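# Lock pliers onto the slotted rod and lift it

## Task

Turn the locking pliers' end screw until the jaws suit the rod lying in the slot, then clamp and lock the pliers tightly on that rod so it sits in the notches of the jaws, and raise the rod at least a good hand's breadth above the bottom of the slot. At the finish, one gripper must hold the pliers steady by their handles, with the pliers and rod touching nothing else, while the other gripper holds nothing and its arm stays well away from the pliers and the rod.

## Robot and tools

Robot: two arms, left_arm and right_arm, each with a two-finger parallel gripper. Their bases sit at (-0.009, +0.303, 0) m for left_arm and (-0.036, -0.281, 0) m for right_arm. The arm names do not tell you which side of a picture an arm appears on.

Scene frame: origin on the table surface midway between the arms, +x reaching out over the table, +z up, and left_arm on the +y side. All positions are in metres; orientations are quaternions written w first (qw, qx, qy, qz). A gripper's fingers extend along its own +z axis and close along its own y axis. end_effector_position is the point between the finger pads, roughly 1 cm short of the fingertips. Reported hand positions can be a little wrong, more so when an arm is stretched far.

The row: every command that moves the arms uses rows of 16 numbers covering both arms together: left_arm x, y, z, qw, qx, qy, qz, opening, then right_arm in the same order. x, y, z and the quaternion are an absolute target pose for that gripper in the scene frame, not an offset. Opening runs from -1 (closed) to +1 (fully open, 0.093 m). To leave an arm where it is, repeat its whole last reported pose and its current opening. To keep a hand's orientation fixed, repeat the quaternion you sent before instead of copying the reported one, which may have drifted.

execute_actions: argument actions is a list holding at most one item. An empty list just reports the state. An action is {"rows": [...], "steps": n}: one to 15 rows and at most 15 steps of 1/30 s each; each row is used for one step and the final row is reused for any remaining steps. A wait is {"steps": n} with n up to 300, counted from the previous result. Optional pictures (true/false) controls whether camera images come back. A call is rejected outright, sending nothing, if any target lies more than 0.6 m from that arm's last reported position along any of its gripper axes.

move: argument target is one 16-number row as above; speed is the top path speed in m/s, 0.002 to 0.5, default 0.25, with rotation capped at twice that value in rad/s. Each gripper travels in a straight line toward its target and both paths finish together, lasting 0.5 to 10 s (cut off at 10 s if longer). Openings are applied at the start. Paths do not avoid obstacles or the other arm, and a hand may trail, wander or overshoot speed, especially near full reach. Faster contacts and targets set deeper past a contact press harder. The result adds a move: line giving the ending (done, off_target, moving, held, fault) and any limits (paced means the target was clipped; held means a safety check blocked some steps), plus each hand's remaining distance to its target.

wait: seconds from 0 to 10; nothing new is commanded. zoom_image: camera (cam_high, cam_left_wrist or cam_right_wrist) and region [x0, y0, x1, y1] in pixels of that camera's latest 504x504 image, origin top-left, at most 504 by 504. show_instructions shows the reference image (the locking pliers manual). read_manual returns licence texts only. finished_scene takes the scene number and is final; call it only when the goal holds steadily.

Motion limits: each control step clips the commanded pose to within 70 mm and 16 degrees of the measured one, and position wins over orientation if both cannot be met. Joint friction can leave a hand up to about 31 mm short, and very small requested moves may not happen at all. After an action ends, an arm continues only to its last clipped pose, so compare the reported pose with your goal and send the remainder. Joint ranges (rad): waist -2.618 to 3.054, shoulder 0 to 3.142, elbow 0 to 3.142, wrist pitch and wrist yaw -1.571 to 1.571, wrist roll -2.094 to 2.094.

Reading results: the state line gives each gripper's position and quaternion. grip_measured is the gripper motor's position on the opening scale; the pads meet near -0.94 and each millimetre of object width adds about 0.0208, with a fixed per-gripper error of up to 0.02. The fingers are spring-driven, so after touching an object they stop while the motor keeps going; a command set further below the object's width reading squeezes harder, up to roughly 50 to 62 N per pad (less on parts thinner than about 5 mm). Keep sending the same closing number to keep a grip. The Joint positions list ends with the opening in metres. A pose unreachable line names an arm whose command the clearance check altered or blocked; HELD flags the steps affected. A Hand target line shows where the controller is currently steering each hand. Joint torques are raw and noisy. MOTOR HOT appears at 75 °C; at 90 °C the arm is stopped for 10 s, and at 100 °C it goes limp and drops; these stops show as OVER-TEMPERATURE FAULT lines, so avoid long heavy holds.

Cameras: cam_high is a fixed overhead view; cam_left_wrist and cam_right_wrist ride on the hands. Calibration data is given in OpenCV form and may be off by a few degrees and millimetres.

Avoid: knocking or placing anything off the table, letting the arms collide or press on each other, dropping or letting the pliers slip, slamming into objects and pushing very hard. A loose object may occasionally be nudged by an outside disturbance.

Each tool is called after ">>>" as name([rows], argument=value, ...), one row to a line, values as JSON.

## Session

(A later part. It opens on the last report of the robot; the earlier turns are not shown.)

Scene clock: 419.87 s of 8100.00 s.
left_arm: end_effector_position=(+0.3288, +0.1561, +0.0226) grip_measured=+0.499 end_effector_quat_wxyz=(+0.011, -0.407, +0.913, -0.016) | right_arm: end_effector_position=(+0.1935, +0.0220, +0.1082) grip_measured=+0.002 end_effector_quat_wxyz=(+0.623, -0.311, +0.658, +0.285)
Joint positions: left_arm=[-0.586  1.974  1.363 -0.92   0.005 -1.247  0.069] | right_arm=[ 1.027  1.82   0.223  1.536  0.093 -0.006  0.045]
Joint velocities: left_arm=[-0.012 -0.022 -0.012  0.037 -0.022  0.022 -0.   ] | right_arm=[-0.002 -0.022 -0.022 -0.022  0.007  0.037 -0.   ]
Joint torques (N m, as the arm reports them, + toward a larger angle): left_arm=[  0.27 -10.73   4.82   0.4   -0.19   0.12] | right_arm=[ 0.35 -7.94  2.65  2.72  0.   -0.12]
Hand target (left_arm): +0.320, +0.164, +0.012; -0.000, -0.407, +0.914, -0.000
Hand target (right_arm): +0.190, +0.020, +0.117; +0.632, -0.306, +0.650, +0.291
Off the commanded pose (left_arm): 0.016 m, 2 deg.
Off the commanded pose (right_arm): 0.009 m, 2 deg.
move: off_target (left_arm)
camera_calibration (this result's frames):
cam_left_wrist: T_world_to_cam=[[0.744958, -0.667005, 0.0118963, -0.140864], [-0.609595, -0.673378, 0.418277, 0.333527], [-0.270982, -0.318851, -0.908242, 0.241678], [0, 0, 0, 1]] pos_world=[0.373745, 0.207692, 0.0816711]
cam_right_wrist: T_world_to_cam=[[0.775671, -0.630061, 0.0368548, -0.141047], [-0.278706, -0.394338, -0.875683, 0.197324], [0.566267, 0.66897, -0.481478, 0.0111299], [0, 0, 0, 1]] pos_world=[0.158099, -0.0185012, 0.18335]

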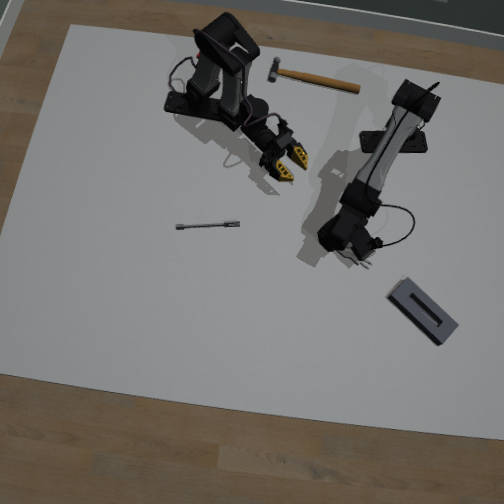

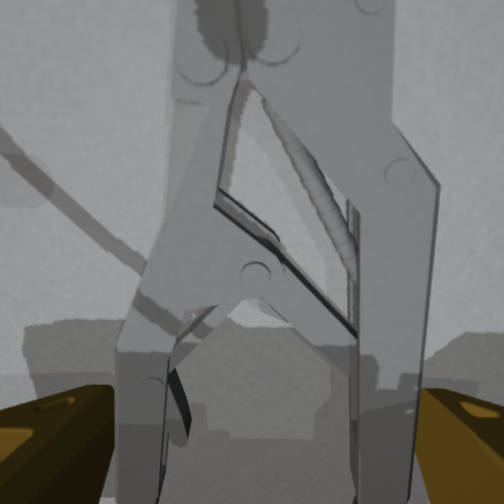

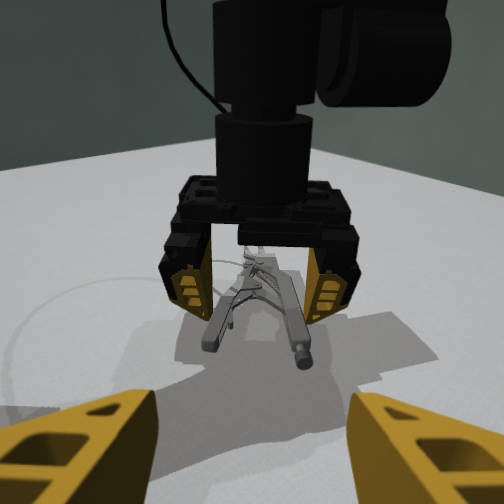

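>>> move(target=[0.327,0.158,0.052,0,-0.407,0.914,0,0.9,0.19,0.02,0.1167,0.632,-0.306,0.650,0.291,0], speed=0.1)

>>> move(target=[0.350,0.128,0.045,0,-0.407,0.914,0,-0.2,0.19,0.02,0.1167,0.632,-0.306,0.650,0.291,0], speed=0.1)

Scene clock: 425.13 s of 8100.00 s.
left_arm: end_effector_position=(+0.3214, +0.1593, +0.0422) grip_measured=+0.899 end_effector_quat_wxyz=(-0.009, -0.407, +0.913, +0.006) | right_arm: end_effector_position=(+0.1935, +0.0220, +0.1082) grip_measured=+0.002 end_effector_quat_wxyz=(+0.623, -0.311, +0.658, +0.285)
Joint positions: left_arm=[-0.586  1.974  1.446 -1.064  0.005 -1.247  0.088] | right_arm=[ 1.027  1.82   0.223  1.536  0.093 -0.006  0.045]
Joint velocities: left_arm=[-0.012 -0.002  0.002 -0.007  0.066  0.066 -0.001] | right_arm=[ 0.012  0.007  0.002  0.007 -0.037 -0.007  0.001]
Joint torques (N m, as the arm reports them, + toward a larger angle): left_arm=[ -0.22 -12.67  10.     0.1   -0.23   0.01] | right_arm=[ 0.38 -7.91  2.65  2.72  0.01 -0.12]
Hand target (left_arm): +0.326, +0.158, +0.052; -0.000, -0.407, +0.913, -0.000
Hand target (right_arm): +0.190, +0.020, +0.117; +0.632, -0.306, +0.650, +0.291
Off the commanded pose (left_arm): 0.011 m, 1 deg.
Off the commanded pose (right_arm): 0.009 m, 2 deg.
move: off_target (left_arm)
camera_calibration (this result's frames):
cam_left_wrist: T_world_to_cam=[[0.743987, -0.666584, -0.0463625, -0.130679], [-0.585536, -0.683809, 0.435377, 0.316159], [-0.321919, -0.296768, -0.899054, 0.270971], [0, 0, 0, 1]] pos_world=[0.369576, 0.209499, 0.0999103]
cam_right_wrist: T_world_to_cam=[[0.775671, -0.630061, 0.0368548, -0.141047], [-0.278706, -0.394338, -0.875683, 0.197324], [0.566267, 0.66897, -0.481478, 0.0111299], [0, 0, 0, 1]] pos_world=[0.158099, -0.0185012, 0.18335]

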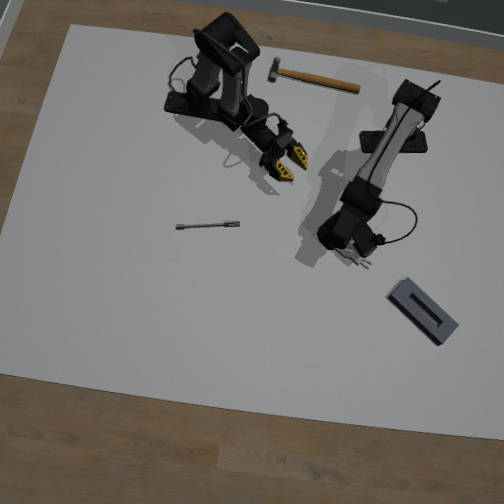

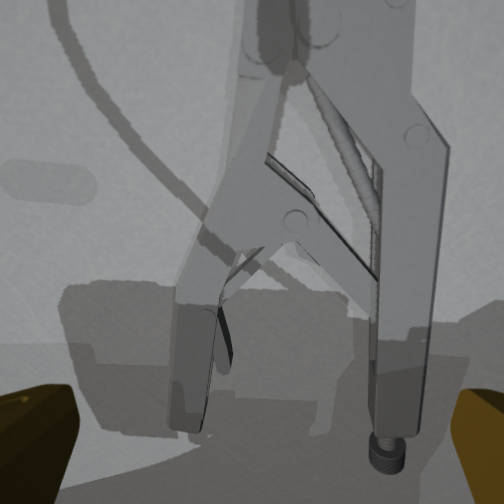

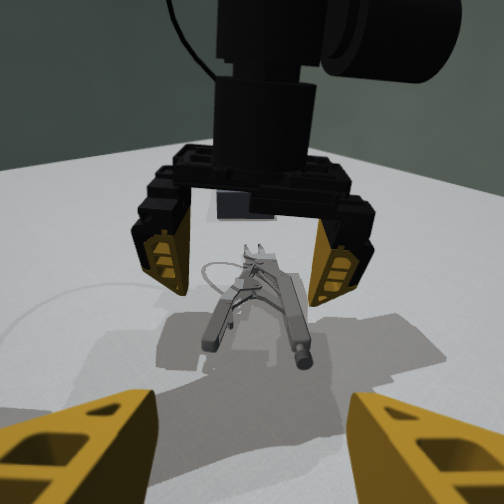

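Scene clock: 425.87 s of 8100.00 s.
left_arm: end_effector_position=(+0.3493, +0.1305, +0.0465) grip_measured=-0.198 end_effector_quat_wxyz=(+0.002, -0.405, +0.914, -0.007) | right_arm: end_effector_position=(+0.1935, +0.0220, +0.1082) grip_measured=+0.002 end_effector_quat_wxyz=(+0.623, -0.311, +0.658, +0.285)
Joint positions: left_arm=[-0.624  2.078  1.617 -1.096  0.005 -1.281  0.036] | right_arm=[ 1.027  1.82   0.223  1.536  0.093 -0.006  0.045]
Joint velocities: left_arm=[ 0.002 -0.012 -0.002 -0.081  0.022  0.022  0.   ] | right_arm=[-0.012 -0.002 -0.002 -0.022 -0.051 -0.051  0.001]
Joint torques (N m, as the arm reports them, + toward a larger angle): left_arm=[ -0.85 -11.03  10.33   0.19  -0.2   -0.08] | right_arm=[ 0.36 -7.94  2.66  2.73  0.   -0.12]
Hand target (left_arm): +0.350, +0.128, +0.045; -0.000, -0.407, +0.914, -0.001
Hand target (right_arm): +0.190, +0.020, +0.117; +0.632, -0.306, +0.650, +0.291
Off the commanded pose (left_arm): 0.003 m, 1 deg.
Off the commanded pose (right_arm): 0.009 m, 2 deg.
move: done
camera_calibration (this result's frames):
cam_left_wrist: T_world_to_cam=[[0.74188, -0.670411, -0.01275, -0.170808], [-0.602499, -0.674833, 0.426139, 0.316173], [-0.294293, -0.308462, -0.904568, 0.267335], [0, 0, 0, 1]] pos_world=[0.395888, 0.181316, 0.104911]
cam_right_wrist: T_world_to_cam=[[0.775671, -0.630061, 0.0368548, -0.141047], [-0.278706, -0.394338, -0.875683, 0.197324], [0.566267, 0.66897, -0.481478, 0.0111299], [0, 0, 0, 1]] pos_world=[0.158099, -0.0185012, 0.18335]

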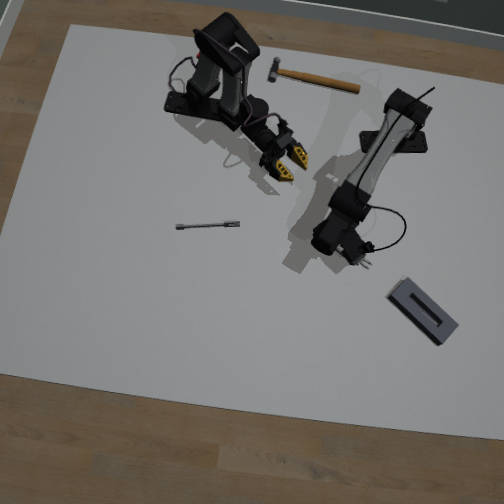

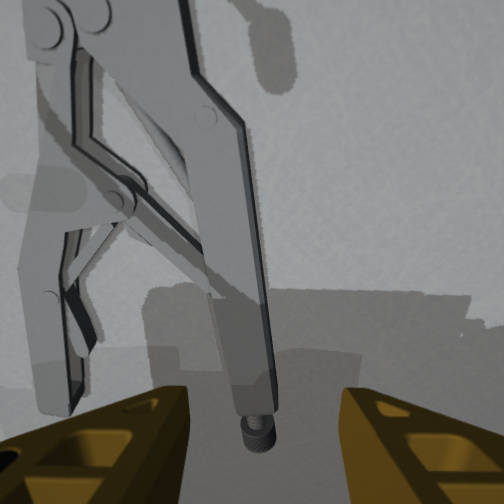

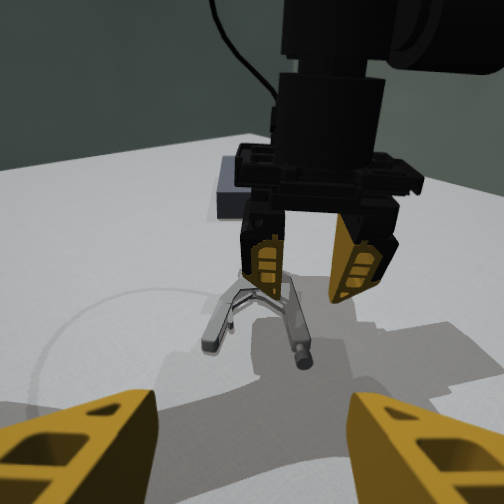

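>>> move(target=[0.340,0.142,0.008,0,-0.445,0.895,0,-0.2,0.19,0.02,0.1167,0.632,-0.306,0.650,0.291,0], speed=0.06)

Scene clock: 429.43 s of 8100.00 s.
left_arm: end_effector_position=(+0.3444, +0.1342, +0.0177) grip_measured=-0.199 end_effector_quat_wxyz=(+0.005, -0.436, +0.900, -0.011) | right_arm: end_effector_position=(+0.1935, +0.0220, +0.1082) grip_measured=+0.002 end_effector_quat_wxyz=(+0.623, -0.311, +0.658, +0.285)
Joint positions: left_arm=[-0.621  2.078  1.498 -0.967  0.006 -1.348  0.036] | right_arm=[ 1.027  1.82   0.223  1.536  0.093 -0.006  0.045]
Joint velocities: left_arm=[-0.012  0.012  0.002  0.007 -0.037 -0.007  0.   ] | right_arm=[ 0.002 -0.022 -0.007  0.007 -0.007 -0.007 -0.001]
Joint torques (N m, as the arm reports them, + toward a larger angle): left_arm=[  0.45 -11.87   5.06   0.42  -0.21  -0.05] | right_arm=[ 0.37 -7.91  2.61  2.72  0.   -0.11]
Hand target (left_arm): +0.340, +0.142, +0.008; -0.000, -0.445, +0.895, +0.000
Hand target (right_arm): +0.190, +0.020, +0.117; +0.632, -0.306, +0.650, +0.291
Off the commanded pose (left_arm): 0.013 m, 2 deg.
Off the commanded pose (right_arm): 0.009 m, 2 deg.
move: off_target (left_arm)
camera_calibration (this result's frames):
cam_left_wrist: T_world_to_cam=[[0.787118, -0.616793, -0.00339037, -0.188012], [-0.556944, -0.713082, 0.425826, 0.317437], [-0.265064, -0.333287, -0.904799, 0.234268], [0, 0, 0, 1]] pos_world=[0.386878, 0.188473, 0.0761552]
cam_right_wrist: T_world_to_cam=[[0.775671, -0.630061, 0.0368548, -0.141047], [-0.278706, -0.394338, -0.875683, 0.197324], [0.566267, 0.66897, -0.481478, 0.0111299], [0, 0, 0, 1]] pos_world=[0.158099, -0.0185012, 0.18335]

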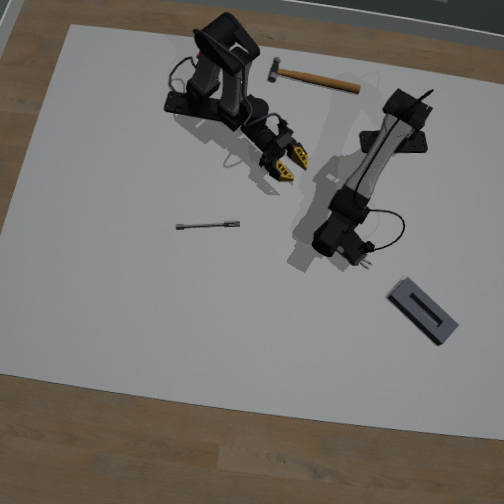

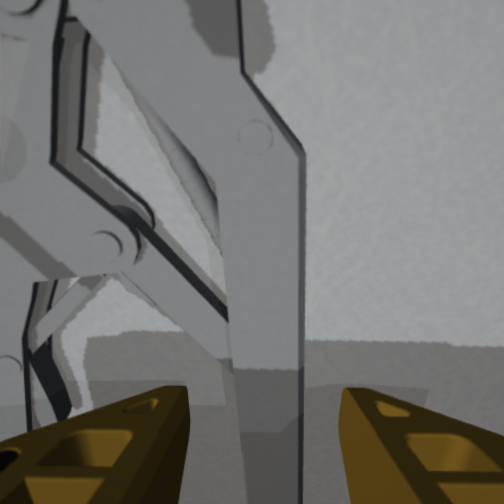

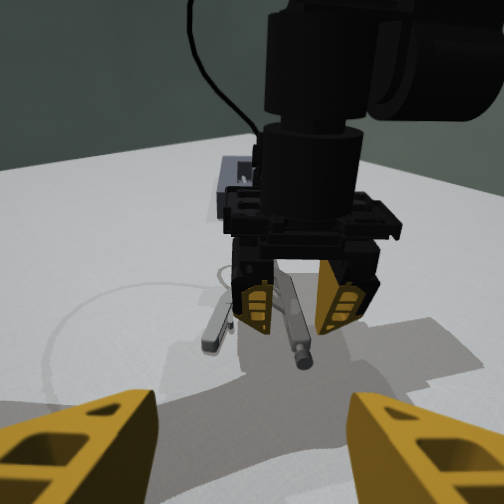

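>>> move(target=[0.342,0.138,0.012,0,-0.440,0.898,0,-0.84,0.19,0.02,0.1167,0.632,-0.306,0.650,0.291,0], speed=0.06)

>>> move(target=[0.33,0.175,0.145,0,-0.423,0.906,0,-0.84,0.23,0.055,0.14,0.641,-0.299,0.641,0.299,-0.3], speed=0.15)

Scene clock: 435.37 s of 8100.00 s.
left_arm: end_effector_position=(+0.3448, +0.1339, +0.0177) grip_measured=-0.815 end_effector_quat_wxyz=(+0.005, -0.437, +0.900, -0.012) | right_arm: end_effector_position=(+0.1935, +0.0220, +0.1082) grip_measured=+0.002 end_effector_quat_wxyz=(+0.623, -0.311, +0.658, +0.285)
Joint positions: left_arm=[-0.621  2.078  1.498 -0.965  0.007 -1.348  0.006] | right_arm=[ 1.027  1.82   0.223  1.536  0.093 -0.006  0.045]
Joint velocities: left_arm=[ 0.002 -0.007 -0.007 -0.095  0.007  0.081  0.   ] | right_arm=[ 0.007  0.007 -0.007 -0.007  0.066  0.066  0.001]
Joint torques (N m, as the arm reports them, + toward a larger angle): left_arm=[  0.   -11.34   7.5    0.23  -0.23   0.  ] | right_arm=[ 0.39 -7.95  2.63  2.73  0.   -0.13]
Hand target (left_arm): +0.342, +0.138, +0.012; -0.000, -0.440, +0.898, -0.000
Hand target (right_arm): +0.190, +0.020, +0.117; +0.632, -0.306, +0.650, +0.291
Off the commanded pose (left_arm): 0.008 m, 2 deg.
Off the commanded pose (right_arm): 0.009 m, 2 deg.
move: done
camera_calibration (this result's frames):
cam_left_wrist: T_world_to_cam=[[0.787345, -0.616511, -0.0013628, -0.188643], [-0.557277, -0.712638, 0.426133, 0.317459], [-0.263687, -0.334754, -0.90466, 0.233989], [0, 0, 0, 1]] pos_world=[0.387139, 0.188262, 0.0761437]
cam_right_wrist: T_world_to_cam=[[0.775671, -0.630061, 0.0368548, -0.141047], [-0.278706, -0.394338, -0.875683, 0.197324], [0.566267, 0.66897, -0.481478, 0.0111299], [0, 0, 0, 1]] pos_world=[0.158099, -0.0185012, 0.18335]

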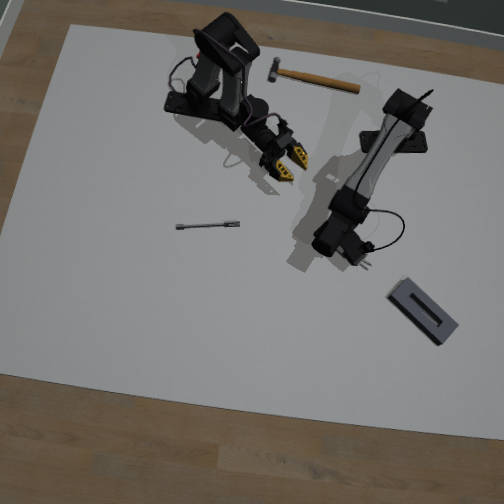

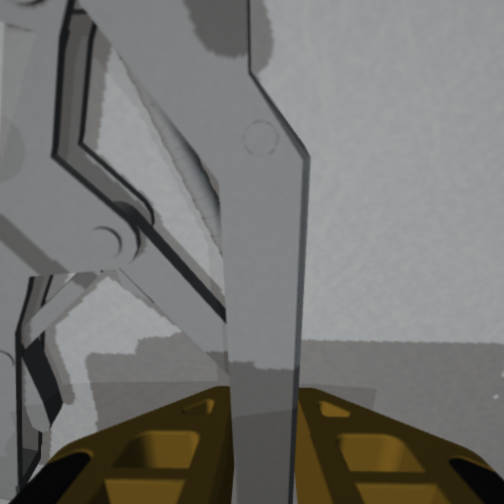

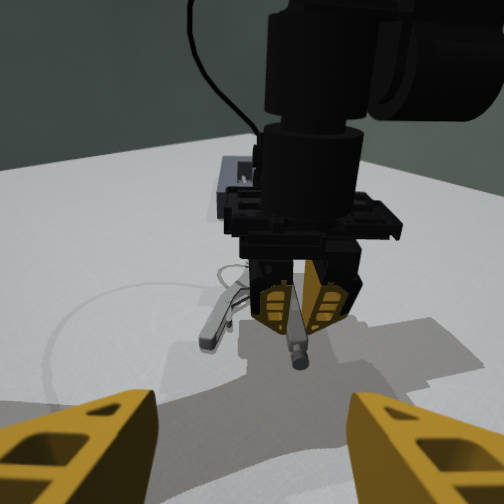

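Scene clock: 436.87 s of 8100.00 s.
left_arm: end_effector_position=(+0.3244, +0.1724, +0.1342) grip_measured=-0.815 end_effector_quat_wxyz=(-0.011, -0.423, +0.906, +0.004) | right_arm: end_effector_position=(+0.2257, +0.0535, +0.1336) grip_measured=-0.298 end_effector_quat_wxyz=(+0.638, -0.303, +0.644, +0.294)
Joint positions: left_arm=[-0.547  1.924  1.745 -1.413  0.009 -1.245  0.006] | right_arm=[ 0.993  1.82   0.406  1.401  0.059 -0.006  0.031]
Joint velocities: left_arm=[-0.007 -0.012  0.007  0.007 -0.007  0.051 -0.001] | right_arm=[ 0.002 -0.007 -0.002 -0.007 -0.007 -0.051  0.001]
Joint torques (N m, as the arm reports them, + toward a larger angle): left_arm=[  0.14 -12.38  10.65   0.07  -0.26   0.13] | right_arm=[-0.84 -7.61  6.09  2.34 -0.09 -0.06]
Hand target (left_arm): +0.328, +0.176, +0.145; +0.001, -0.423, +0.906, +0.001
Hand target (right_arm): +0.230, +0.056, +0.139; +0.641, -0.298, +0.641, +0.299
Off the commanded pose (left_arm): 0.012 m, 1 deg.
Off the commanded pose (right_arm): 0.008 m, 1 deg.
move: off_target (left_arm)
camera_calibration (this result's frames):
cam_left_wrist: T_world_to_cam=[[0.767915, -0.639019, -0.0442791, -0.132725], [-0.559687, -0.702987, 0.438816, 0.281314], [-0.311539, -0.312191, -0.897485, 0.357576], [0, 0, 0, 1]] pos_world=[0.370768, 0.224579, 0.191597]
cam_right_wrist: T_world_to_cam=[[0.775217, -0.630865, 0.0323616, -0.146429], [-0.254934, -0.359317, -0.897719, 0.236669], [0.577968, 0.687677, -0.439378, -0.0252663], [0, 0, 0, 1]] pos_world=[0.188453, 0.0100373, 0.2061]

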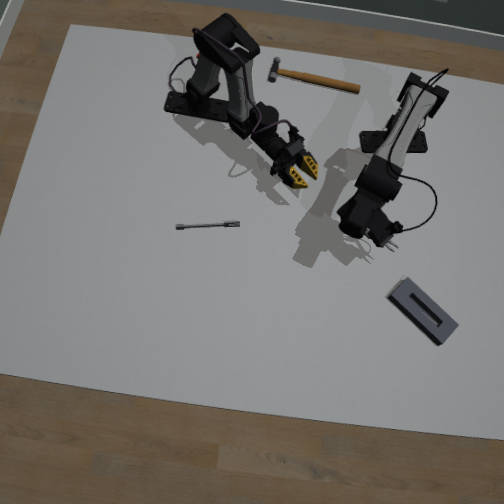

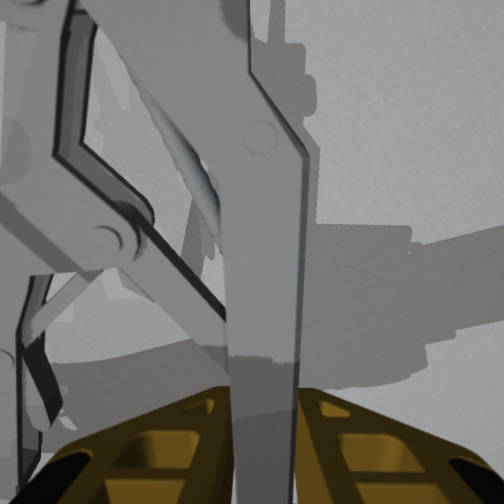

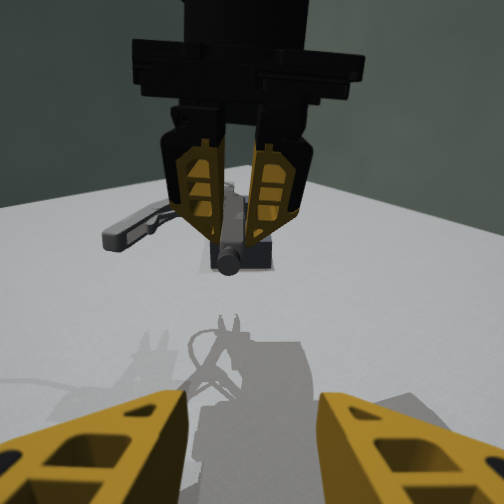

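>>> move(target=[0.33,0.175,0.145,0,-0.423,0.906,0,-0.84,0.265,0.121,0.122,0.641,-0.299,0.641,0.299,-0.3], speed=0.1)

Scene clock: 441.93 s of 8100.00 s.
left_arm: end_effector_position=(+0.3230, +0.1726, +0.1342) grip_measured=-0.815 end_effector_quat_wxyz=(-0.013, -0.423, +0.906, +0.006) | right_arm: end_effector_position=(+0.2630, +0.1163, +0.1233) grip_measured=-0.298 end_effector_quat_wxyz=(+0.643, -0.301, +0.638, +0.298)
Joint positions: left_arm=[-0.547  1.924  1.745 -1.418  0.011 -1.244  0.006] | right_arm=[ 1.015  2.051  0.706  1.349  0.078 -0.006  0.031]
Joint velocities: left_arm=[-0.002 -0.007  0.002 -0.081 -0.007 -0.037 -0.001] | right_arm=[-0.002 -0.007 -0.002  0.022  0.007 -0.007  0.001]
Joint torques (N m, as the arm reports them, + toward a larger angle): left_arm=[  0.37 -11.51  11.92   0.04  -0.26   0.12] | right_arm=[ 0.29 -8.51  6.58  2.34 -0.01 -0.09]
Hand target (left_arm): +0.329, +0.175, +0.145; +0.000, -0.423, +0.906, +0.000
Hand target (right_arm): +0.264, +0.121, +0.121; +0.641, -0.299, +0.641, +0.299
Off the commanded pose (left_arm): 0.013 m, 2 deg.
Off the commanded pose (right_arm): 0.005 m, 0 deg.
move: off_target (left_arm)
camera_calibration (this result's frames):
cam_left_wrist: T_world_to_cam=[[0.767176, -0.639557, -0.0490767, -0.130536], [-0.557538, -0.702707, 0.441989, 0.279483], [-0.317164, -0.311722, -0.895677, 0.358726], [0, 0, 0, 1]] pos_world=[0.369742, 0.224732, 0.191368]
cam_right_wrist: T_world_to_cam=[[0.776334, -0.629532, 0.0315421, -0.135676], [-0.244953, -0.347426, -0.905148, 0.256372], [0.580778, 0.694971, -0.423925, -0.097975], [0, 0, 0, 1]] pos_world=[0.225031, 0.071748, 0.1948]

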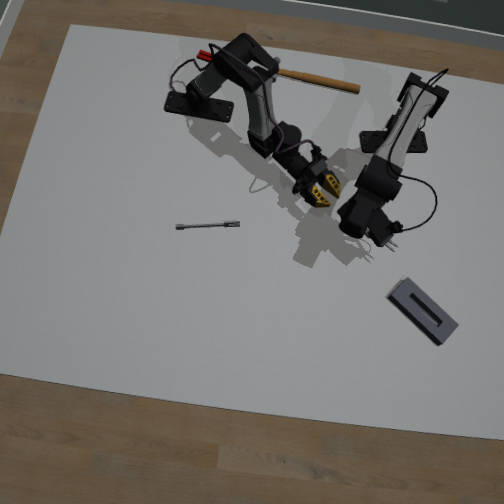

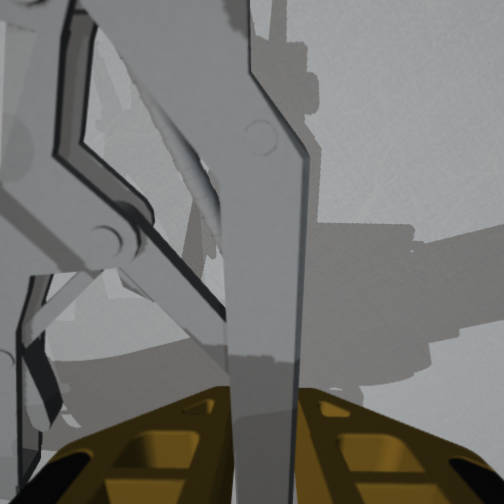

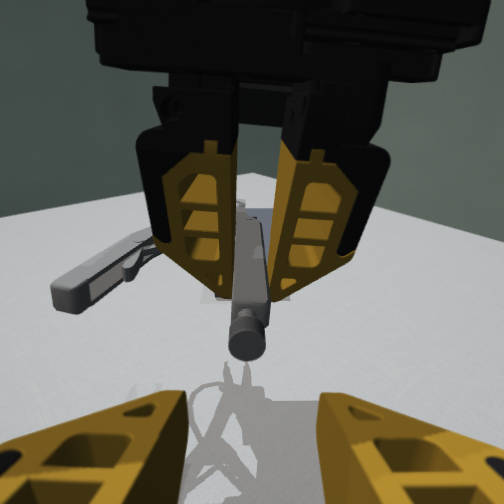

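>>> move(target=[0.33,0.175,0.145,0,-0.423,0.906,0,-0.84,0.284,0.146,0.110,0.641,-0.299,0.641,0.299,-0.3], speed=0.05)

Scene clock: 448.03 s of 8100.00 s.
left_arm: end_effector_position=(+0.3229, +0.1724, +0.1342) grip_measured=-0.815 end_effector_quat_wxyz=(-0.014, -0.423, +0.906, +0.005) | right_arm: end_effector_position=(+0.2814, +0.1420, +0.1113) grip_measured=-0.298 end_effector_quat_wxyz=(+0.642, -0.301, +0.639, +0.298)
Joint positions: left_arm=[-0.547  1.924  1.745 -1.418  0.013 -1.244  0.006] | right_arm=[ 1.015  2.161  0.845  1.318  0.079 -0.006  0.031]
Joint velocities: left_arm=[-0.012 -0.002 -0.007 -0.022 -0.037 -0.007  0.   ] | right_arm=[-0.002  0.007 -0.002  0.022  0.007 -0.007  0.   ]
Joint torques (N m, as the arm reports them, + toward a larger angle): left_arm=[  0.35 -11.59  11.89   0.06  -0.25   0.08] | right_arm=[-0.09 -9.66  6.6   2.29 -0.04 -0.07]
Hand target (left_arm): +0.330, +0.175, +0.145; +0.001, -0.423, +0.906, -0.000
Hand target (right_arm): +0.283, +0.146, +0.110; +0.641, -0.299, +0.641, +0.299
Off the commanded pose (left_arm): 0.013 m, 2 deg.
Off the commanded pose (right_arm): 0.005 m, 0 deg.
move: off_target (left_arm)
camera_calibration (this result's frames):
cam_left_wrist: T_world_to_cam=[[0.767175, -0.639594, -0.0485906, -0.130677], [-0.557265, -0.7021, 0.443296, 0.278894], [-0.317645, -0.313008, -0.895057, 0.358919], [0, 0, 0, 1]] pos_world=[0.369678, 0.224575, 0.191271]
cam_right_wrist: T_world_to_cam=[[0.775889, -0.630075, 0.031661, -0.13324], [-0.246221, -0.348644, -0.904336, 0.259399], [0.580837, 0.693868, -0.425646, -0.131247], [0, 0, 0, 1]] pos_world=[0.243482, 0.0975549, 0.182937]

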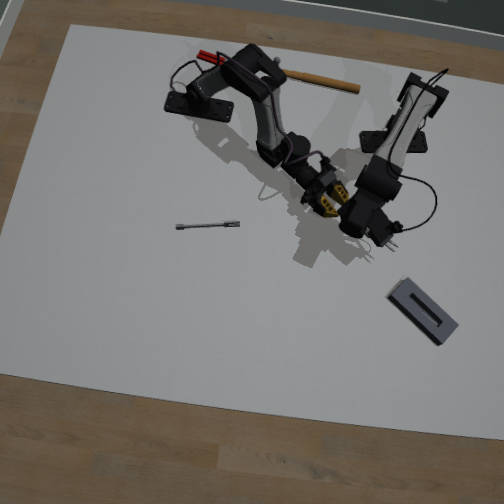

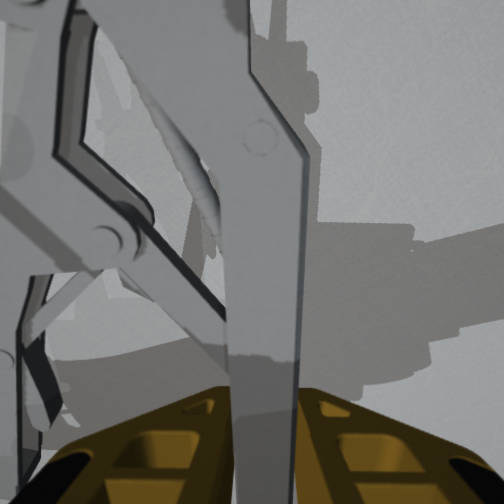

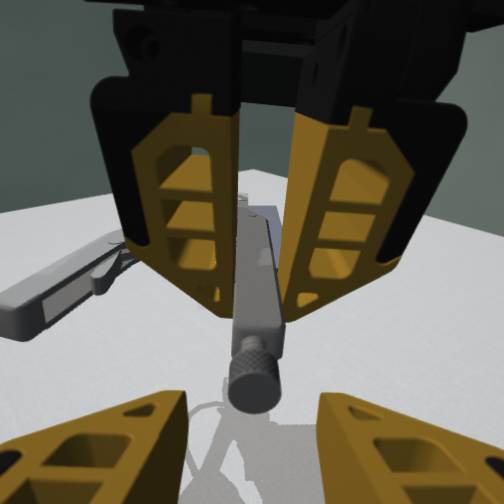

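>>> move(target=[0.33,0.175,0.145,0,-0.423,0.906,0,-0.84,0.281,0.142,0.126,0.183,0.299,0.641,0.683,-0.1], speed=0.4)

Scene clock: 463.73 s of 8100.00 s.
left_arm: end_effector_position=(+0.3227, +0.1723, +0.1342) grip_measured=-0.815 end_effector_quat_wxyz=(-0.014, -0.423, +0.906, +0.005) | right_arm: end_effector_position=(+0.2813, +0.1419, +0.1148) grip_measured=-0.101 end_effector_quat_wxyz=(+0.186, +0.297, +0.648, +0.676)
Joint positions: left_arm=[-0.547  1.924  1.745 -1.419  0.014 -1.244  0.006] | right_arm=[1.015 2.131 0.845 1.269 0.079 1.733 0.04 ]
Joint velocities: left_arm=[ 0.002 -0.002  0.017  0.051  0.022  0.037 -0.001] | right_arm=[-0.022 -0.027 -0.012  0.022  0.022 -0.022  0.001]
Joint torques (N m, as the arm reports them, + toward a larger angle): left_arm=[  0.28 -11.75  11.96   0.06  -0.29   0.12] | right_arm=[ -0.15 -12.96   5.4    2.36  -0.04  -0.13]
Hand target (left_arm): +0.329, +0.175, +0.145; +0.000, -0.423, +0.906, +0.000
Hand target (right_arm): +0.281, +0.142, +0.126; +0.183, +0.299, +0.641, +0.683
Off the commanded pose (left_arm): 0.013 m, 2 deg.
Off the commanded pose (right_arm): 0.011 m, 1 deg.
move: off_target (left_arm, right_arm)
camera_calibration (this result's frames):
cam_left_wrist: T_world_to_cam=[[0.767158, -0.639606, -0.0487086, -0.130607], [-0.55697, -0.701858, 0.44405, 0.278519], [-0.318204, -0.313527, -0.894677, 0.359072], [0, 0, 0, 1]] pos_world=[0.369581, 0.224523, 0.191215]
cam_right_wrist: T_world_to_cam=[[-0.104572, 0.0856352, -0.990824, 0.130141], [-0.960451, 0.249829, 0.122959, 0.260603], [0.258066, 0.964496, 0.0561233, -0.132596], [0, 0, 0, 1]] pos_world=[0.298124, 0.0516372, 0.104345]

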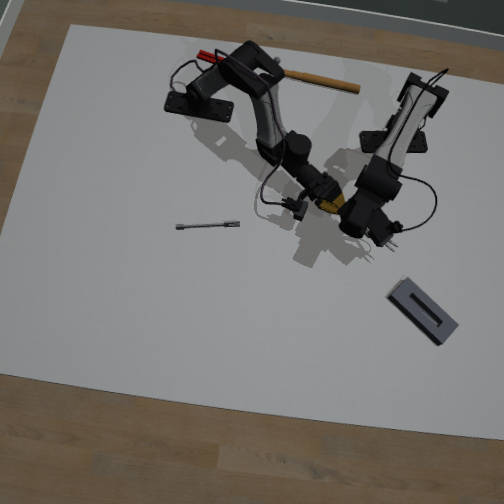

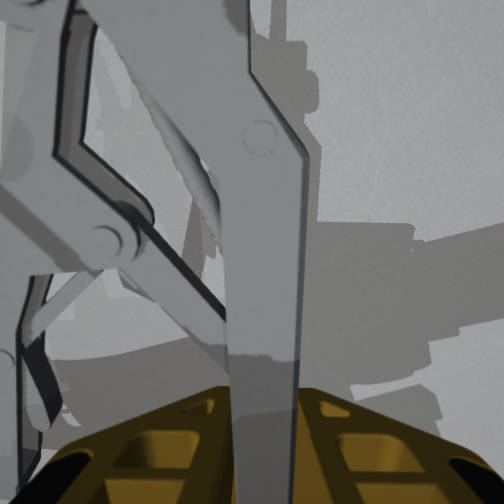

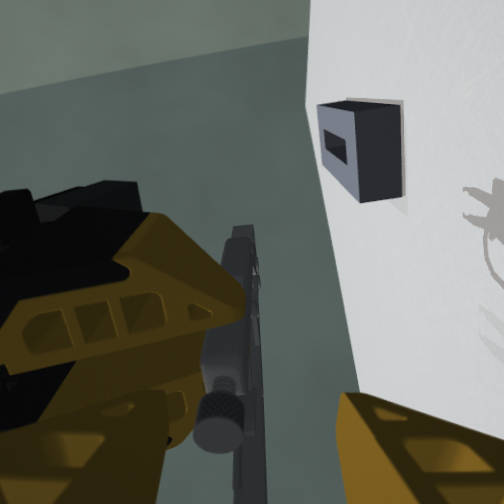

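>>> move(target=[0.33,0.175,0.145,0,-0.423,0.906,0,-0.84,0.285,0.147,0.133,0.183,0.299,0.641,0.683,-0.1], speed=0.03)

Scene clock: 467.50 s of 8100.00 s.
left_arm: end_effector_position=(+0.3227, +0.1722, +0.1342) grip_measured=-0.815 end_effector_quat_wxyz=(-0.015, -0.423, +0.906, +0.005) | right_arm: end_effector_position=(+0.2825, +0.1436, +0.1162) grip_measured=-0.101 end_effector_quat_wxyz=(+0.183, +0.300, +0.653, +0.671)
Joint positions: left_arm=[-0.547  1.924  1.745 -1.419  0.014 -1.244  0.006] | right_arm=[1.015 2.117 0.856 1.229 0.079 1.737 0.04 ]
Joint velocities: left_arm=[-0.012 -0.002  0.022  0.037  0.022 -0.051 -0.   ] | right_arm=[ 0.007  0.012  0.002  0.022 -0.022 -0.037  0.   ]
Joint torques (N m, as the arm reports them, + toward a larger angle): left_arm=[  0.08 -11.53  11.91   0.05  -0.31   0.11] | right_arm=[ -0.23 -12.85   6.94   2.39  -0.03  -0.09]
Hand target (left_arm): +0.329, +0.175, +0.145; +0.000, -0.423, +0.906, +0.000
Hand target (right_arm): +0.285, +0.147, +0.133; +0.183, +0.299, +0.641, +0.683
Off the commanded pose (left_arm): 0.013 m, 2 deg.
Off the commanded pose (right_arm): 0.017 m, 2 deg.
move: off_target (left_arm, right_arm)
camera_calibration (this result's frames):
cam_left_wrist: T_world_to_cam=[[0.766914, -0.639909, -0.0485786, -0.130514], [-0.557169, -0.701488, 0.444384, 0.27842], [-0.318442, -0.313738, -0.894518, 0.359139], [0, 0, 0, 1]] pos_world=[0.369584, 0.224466, 0.191191]
cam_right_wrist: T_world_to_cam=[[-0.115931, 0.0755084, -0.990383, 0.136089], [-0.958971, 0.251211, 0.131407, 0.259583], [0.258717, 0.964983, 0.0432872, -0.133414], [0, 0, 0, 1]] pos_world=[0.299226, 0.0532559, 0.106445]

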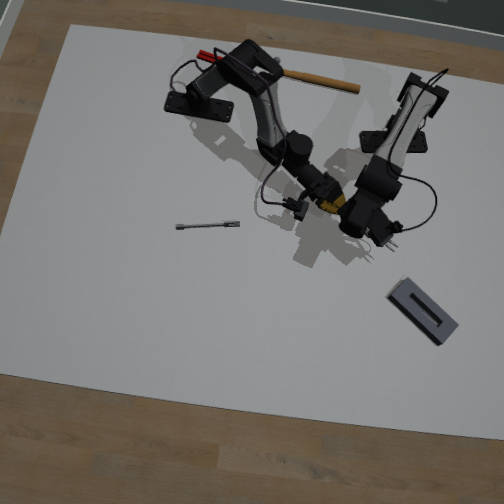

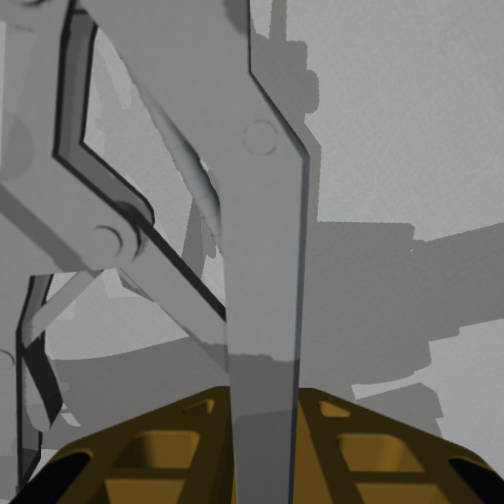

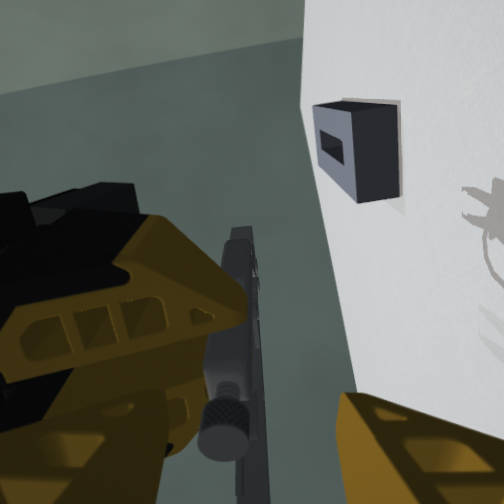

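>>> move(target=[0.33,0.175,0.145,0,-0.423,0.906,0,-0.84,0.284,0.146,0.141,0.183,0.299,0.641,0.683,-0.3], speed=0.03)

Scene clock: 470.30 s of 8100.00 s.
left_arm: end_effector_position=(+0.3227, +0.1722, +0.1342) grip_measured=-0.815 end_effector_quat_wxyz=(-0.015, -0.423, +0.906, +0.005) | right_arm: end_effector_position=(+0.2823, +0.1433, +0.1249) grip_measured=-0.298 end_effector_quat_wxyz=(+0.184, +0.299, +0.652, +0.672)
Joint positions: left_arm=[-0.547  1.924  1.745 -1.419  0.014 -1.244  0.006] | right_arm=[1.015 2.087 0.856 1.202 0.079 1.737 0.031]
Joint velocities: left_arm=[-0.002 -0.002  0.012 -0.022 -0.007  0.007 -0.001] | right_arm=[ 0.017 -0.022  0.012 -0.037  0.066 -0.007  0.001]
Joint torques (N m, as the arm reports them, + toward a larger angle): left_arm=[  0.29 -11.69  11.83   0.06  -0.32   0.09] | right_arm=[ -0.15 -12.87   6.88   2.37  -0.04  -0.1 ]
Hand target (left_arm): +0.329, +0.175, +0.145; +0.000, -0.423, +0.906, +0.000
Hand target (right_arm): +0.284, +0.146, +0.141; +0.183, +0.299, +0.641, +0.683
Off the commanded pose (left_arm): 0.013 m, 2 deg.
Off the commanded pose (right_arm): 0.016 m, 2 deg.
move: off_target (left_arm, right_arm)
camera_calibration (this result's frames):
cam_left_wrist: T_world_to_cam=[[0.766914, -0.639918, -0.0484569, -0.130549], [-0.557101, -0.701336, 0.44471, 0.278272], [-0.318563, -0.314059, -0.894363, 0.359186], [0, 0, 0, 1]] pos_world=[0.369569, 0.224427, 0.191167]
cam_right_wrist: T_world_to_cam=[[-0.11418, 0.0779717, -0.990396, 0.143892], [-0.959202, 0.250885, 0.130335, 0.258538], [0.258638, 0.964871, 0.0461446, -0.133728], [0, 0, 0, 1]] pos_world=[0.299007, 0.0529478, 0.114984]

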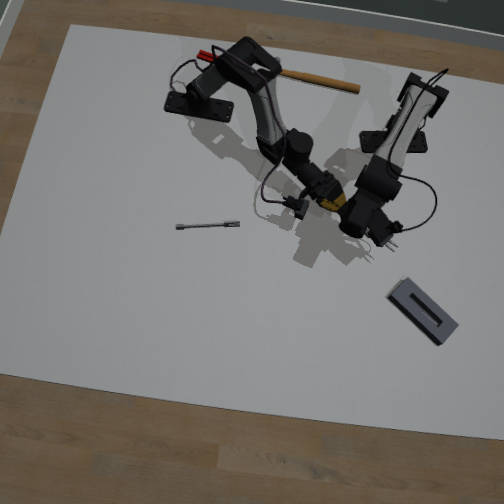

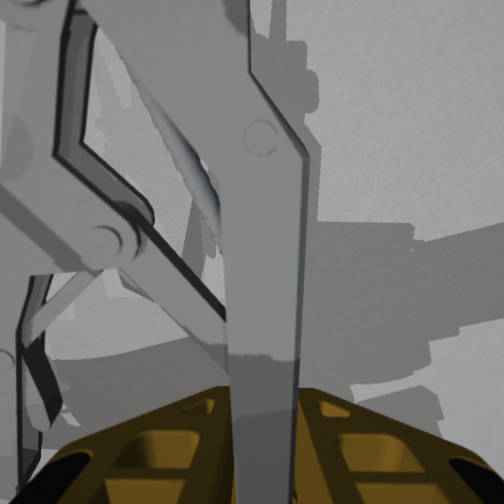

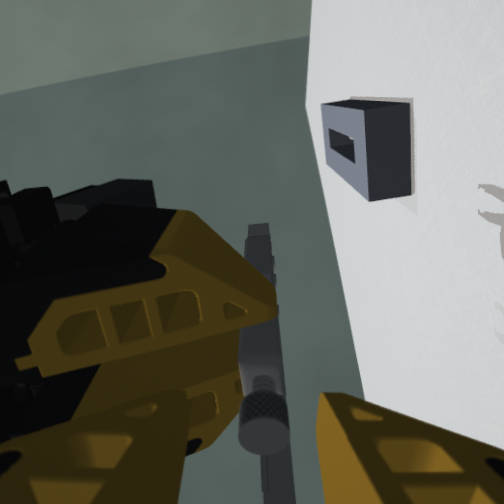

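>>> move(target=[0.33,0.175,0.145,0,-0.423,0.906,0,-0.84,0.284,0.145,0.124,0.183,0.299,0.641,0.683,-0.8], speed=0.03)

>>> move(target=[0.33,0.175,0.145,0,-0.423,0.906,0,-0.84,0.284,0.145,0.124,0.641,-0.299,0.641,0.299,-0.8], speed=0.5)

>>> move(target=[0.33,0.175,0.145,0,-0.423,0.906,0,-0.84,0.284,0.145,0.124,0.641,-0.683,0.183,-0.299,-0.8], speed=0.5)

Scene clock: 474.30 s of 8100.00 s.
left_arm: end_effector_position=(+0.3229, +0.1724, +0.1342) grip_measured=-0.815 end_effector_quat_wxyz=(-0.014, -0.423, +0.906, +0.005) | right_arm: end_effector_position=(+0.2825, +0.1436, +0.1225) grip_measured=-0.791 end_effector_quat_wxyz=(+0.184, +0.298, +0.649, +0.676)
Joint positions: left_arm=[-0.547  1.924  1.745 -1.418  0.012 -1.244  0.006] | right_arm=[1.015 2.106 0.856 1.231 0.079 1.737 0.007]
Joint velocities: left_arm=[-0.002  0.002 -0.002  0.051  0.007  0.081 -0.   ] | right_arm=[ 0.002  0.002 -0.007  0.037 -0.095 -0.066 -0.001]
Joint torques (N m, as the arm reports them, + toward a larger angle): left_arm=[  0.2  -11.56  12.     0.06  -0.27   0.09] | right_arm=[-0.35 -9.47  6.1   2.73 -0.05 -0.09]
Hand target (left_arm): +0.330, +0.175, +0.145; +0.001, -0.423, +0.906, +0.000
Hand target (right_arm): +0.284, +0.145, +0.124; +0.183, +0.299, +0.641, +0.683
Off the commanded pose (left_arm): 0.013 m, 2 deg.
Off the commanded pose (right_arm): 0.003 m, 1 deg.
move: off_target (left_arm)
camera_calibration (this result's frames):
cam_left_wrist: T_world_to_cam=[[0.766931, -0.639878, -0.0487043, -0.130513], [-0.557601, -0.702035, 0.442977, 0.279089], [-0.317643, -0.312575, -0.895209, 0.358889], [0, 0, 0, 1]] pos_world=[0.369714, 0.224597, 0.191294]
cam_right_wrist: T_world_to_cam=[[-0.108307, 0.0862483, -0.990369, 0.138627], [-0.960064, 0.24944, 0.126716, 0.259816], [0.257967, 0.964542, 0.0557877, -0.134918], [0, 0, 0, 1]] pos_world=[0.299258, 0.0533693, 0.111896]

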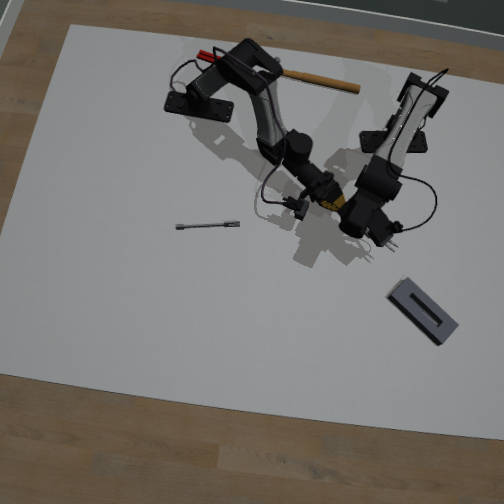

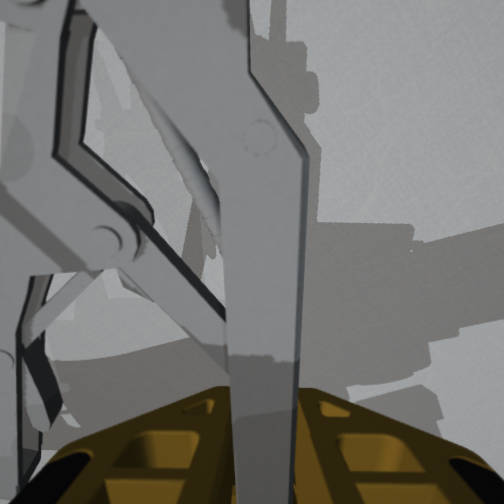

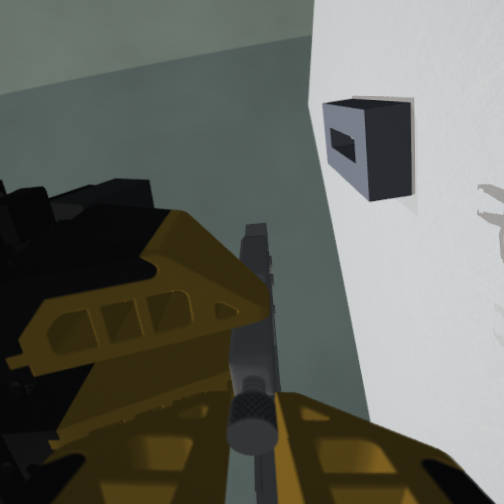

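Scene clock: 476.77 s of 8100.00 s.
left_arm: end_effector_position=(+0.3232, +0.1727, +0.1367) grip_measured=-0.815 end_effector_quat_wxyz=(-0.013, -0.420, +0.908, +0.005) | right_arm: end_effector_position=(+0.2826, +0.1436, +0.1240) grip_measured=-0.791 end_effector_quat_wxyz=(+0.635, -0.297, +0.647, +0.301)
Joint positions: left_arm=[-0.547  1.924  1.755 -1.427  0.011 -1.236  0.006] | right_arm=[1.015 2.106 0.856 1.237 0.08  0.013 0.007]
Joint velocities: left_arm=[-0.007  0.002 -0.002  0.051  0.007 -0.007  0.   ] | right_arm=[-0.017  0.017 -0.012  0.022 -0.081  0.051 -0.   ]
Joint torques (N m, as the arm reports them, + toward a larger angle): left_arm=[  0.29 -11.6   11.05   0.14  -0.26   0.02] | right_arm=[-0.32 -9.38  6.19  2.66 -0.07 -0.23]
Hand target (left_arm): +0.330, +0.175, +0.145; +0.000, -0.423, +0.906, +0.000
Hand target (right_arm): +0.284, +0.145, +0.124; +0.641, -0.299, +0.641, +0.299
Off the commanded pose (left_arm): 0.011 m, 2 deg.
Off the commanded pose (right_arm): 0.002 m, 1 deg.
move: off_target (left_arm)
camera_calibration (this result's frames):
cam_left_wrist: T_world_to_cam=[[0.762346, -0.645407, -0.0477364, -0.12818], [-0.563647, -0.698395, 0.441074, 0.279904], [-0.318011, -0.309345, -0.8962, 0.360977], [0, 0, 0, 1]] pos_world=[0.370279, 0.224422, 0.19393]
cam_right_wrist: T_world_to_cam=[[0.776107, -0.630464, 0.0131428, -0.131289], [-0.267402, -0.347907, -0.898586, 0.276968], [0.571099, 0.693885, -0.438601, -0.123267], [0, 0, 0, 1]] pos_world=[0.246354, 0.0991196, 0.19654]

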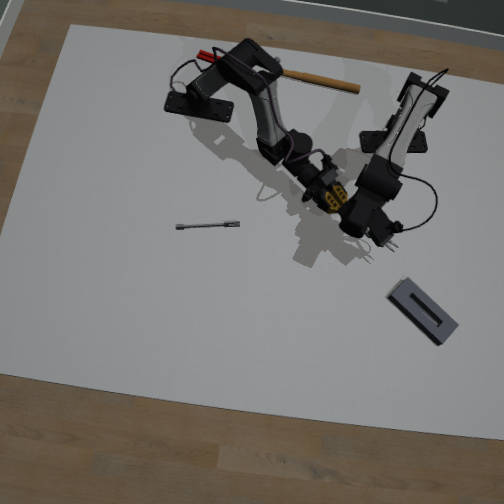

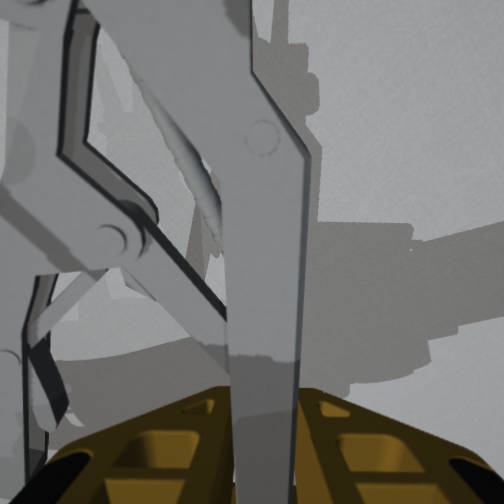

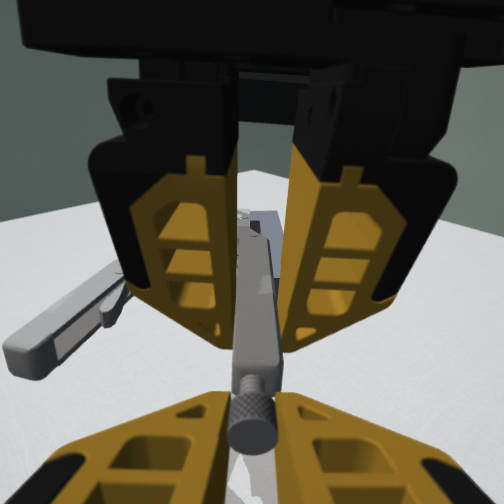

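Scene clock: 479.27 s of 8100.00 s.
left_arm: end_effector_position=(+0.3233, +0.1730, +0.1367) grip_measured=-0.815 end_effector_quat_wxyz=(-0.012, -0.419, +0.908, +0.006) | right_arm: end_effector_position=(+0.2829, +0.1433, +0.1245) grip_measured=-0.791 end_effector_quat_wxyz=(+0.639, -0.685, +0.189, -0.294)
Joint positions: left_arm=[-0.547  1.924  1.755 -1.427  0.008 -1.235  0.006] | right_arm=[ 1.015  2.106  0.856  1.239  0.082 -1.732  0.007]
Joint velocities: left_arm=[-0.002 -0.002 -0.017  0.037 -0.037  0.007 -0.   ] | right_arm=[-0.017  0.012 -0.002  0.022 -0.081 -0.007  0.   ]
Joint torques (N m, as the arm reports them, + toward a larger angle): left_arm=[  0.39 -11.49  11.13   0.13  -0.21   0.04] | right_arm=[-0.28 -9.38  6.16  2.64 -0.09 -0.22]
Hand target (left_arm): +0.330, +0.175, +0.145; +0.000, -0.423, +0.906, +0.000
Hand target (right_arm): +0.284, +0.145, +0.124; +0.641, -0.683, +0.183, -0.299
Off the commanded pose (left_arm): 0.011 m, 2 deg.
Off the commanded pose (right_arm): 0.002 m, 1 deg.
move: off_target (left_arm)
camera_calibration (this result's frames):
cam_left_wrist: T_world_to_cam=[[0.761856, -0.645931, -0.0484698, -0.127705], [-0.564585, -0.698862, 0.439132, 0.280885], [-0.317522, -0.30719, -0.897114, 0.360723], [0, 0, 0, 1]] pos_world=[0.370414, 0.224622, 0.194074]
cam_right_wrist: T_world_to_cam=[[-0.125876, 0.139527, 0.982185, -0.107548], [0.404131, -0.896973, 0.179215, 0.0318701], [0.905999, 0.41949, 0.0565201, -0.240142], [0, 0, 0, 1]] pos_world=[0.191151, 0.14433, 0.113493]

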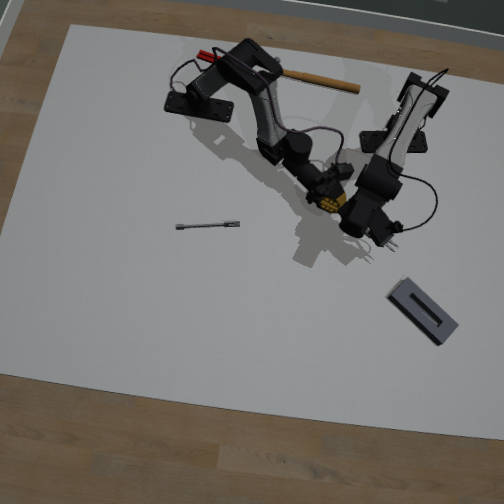

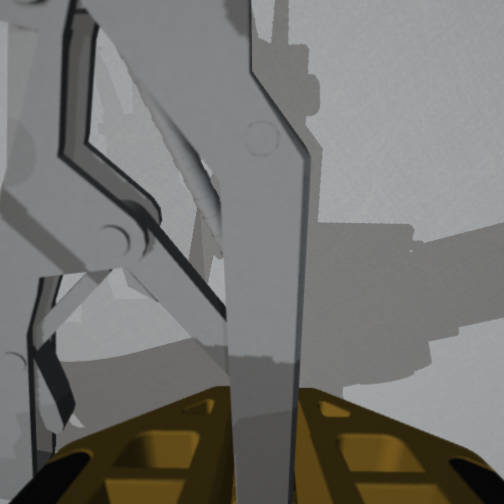

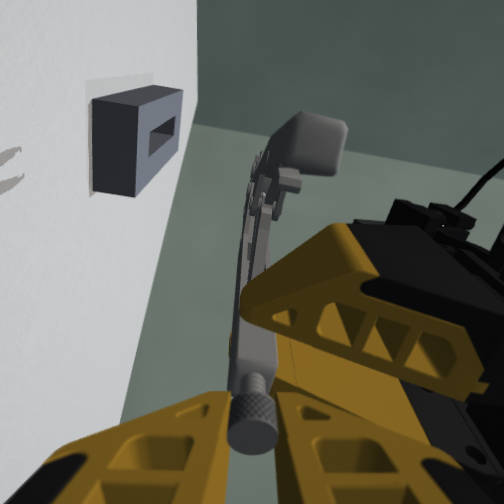

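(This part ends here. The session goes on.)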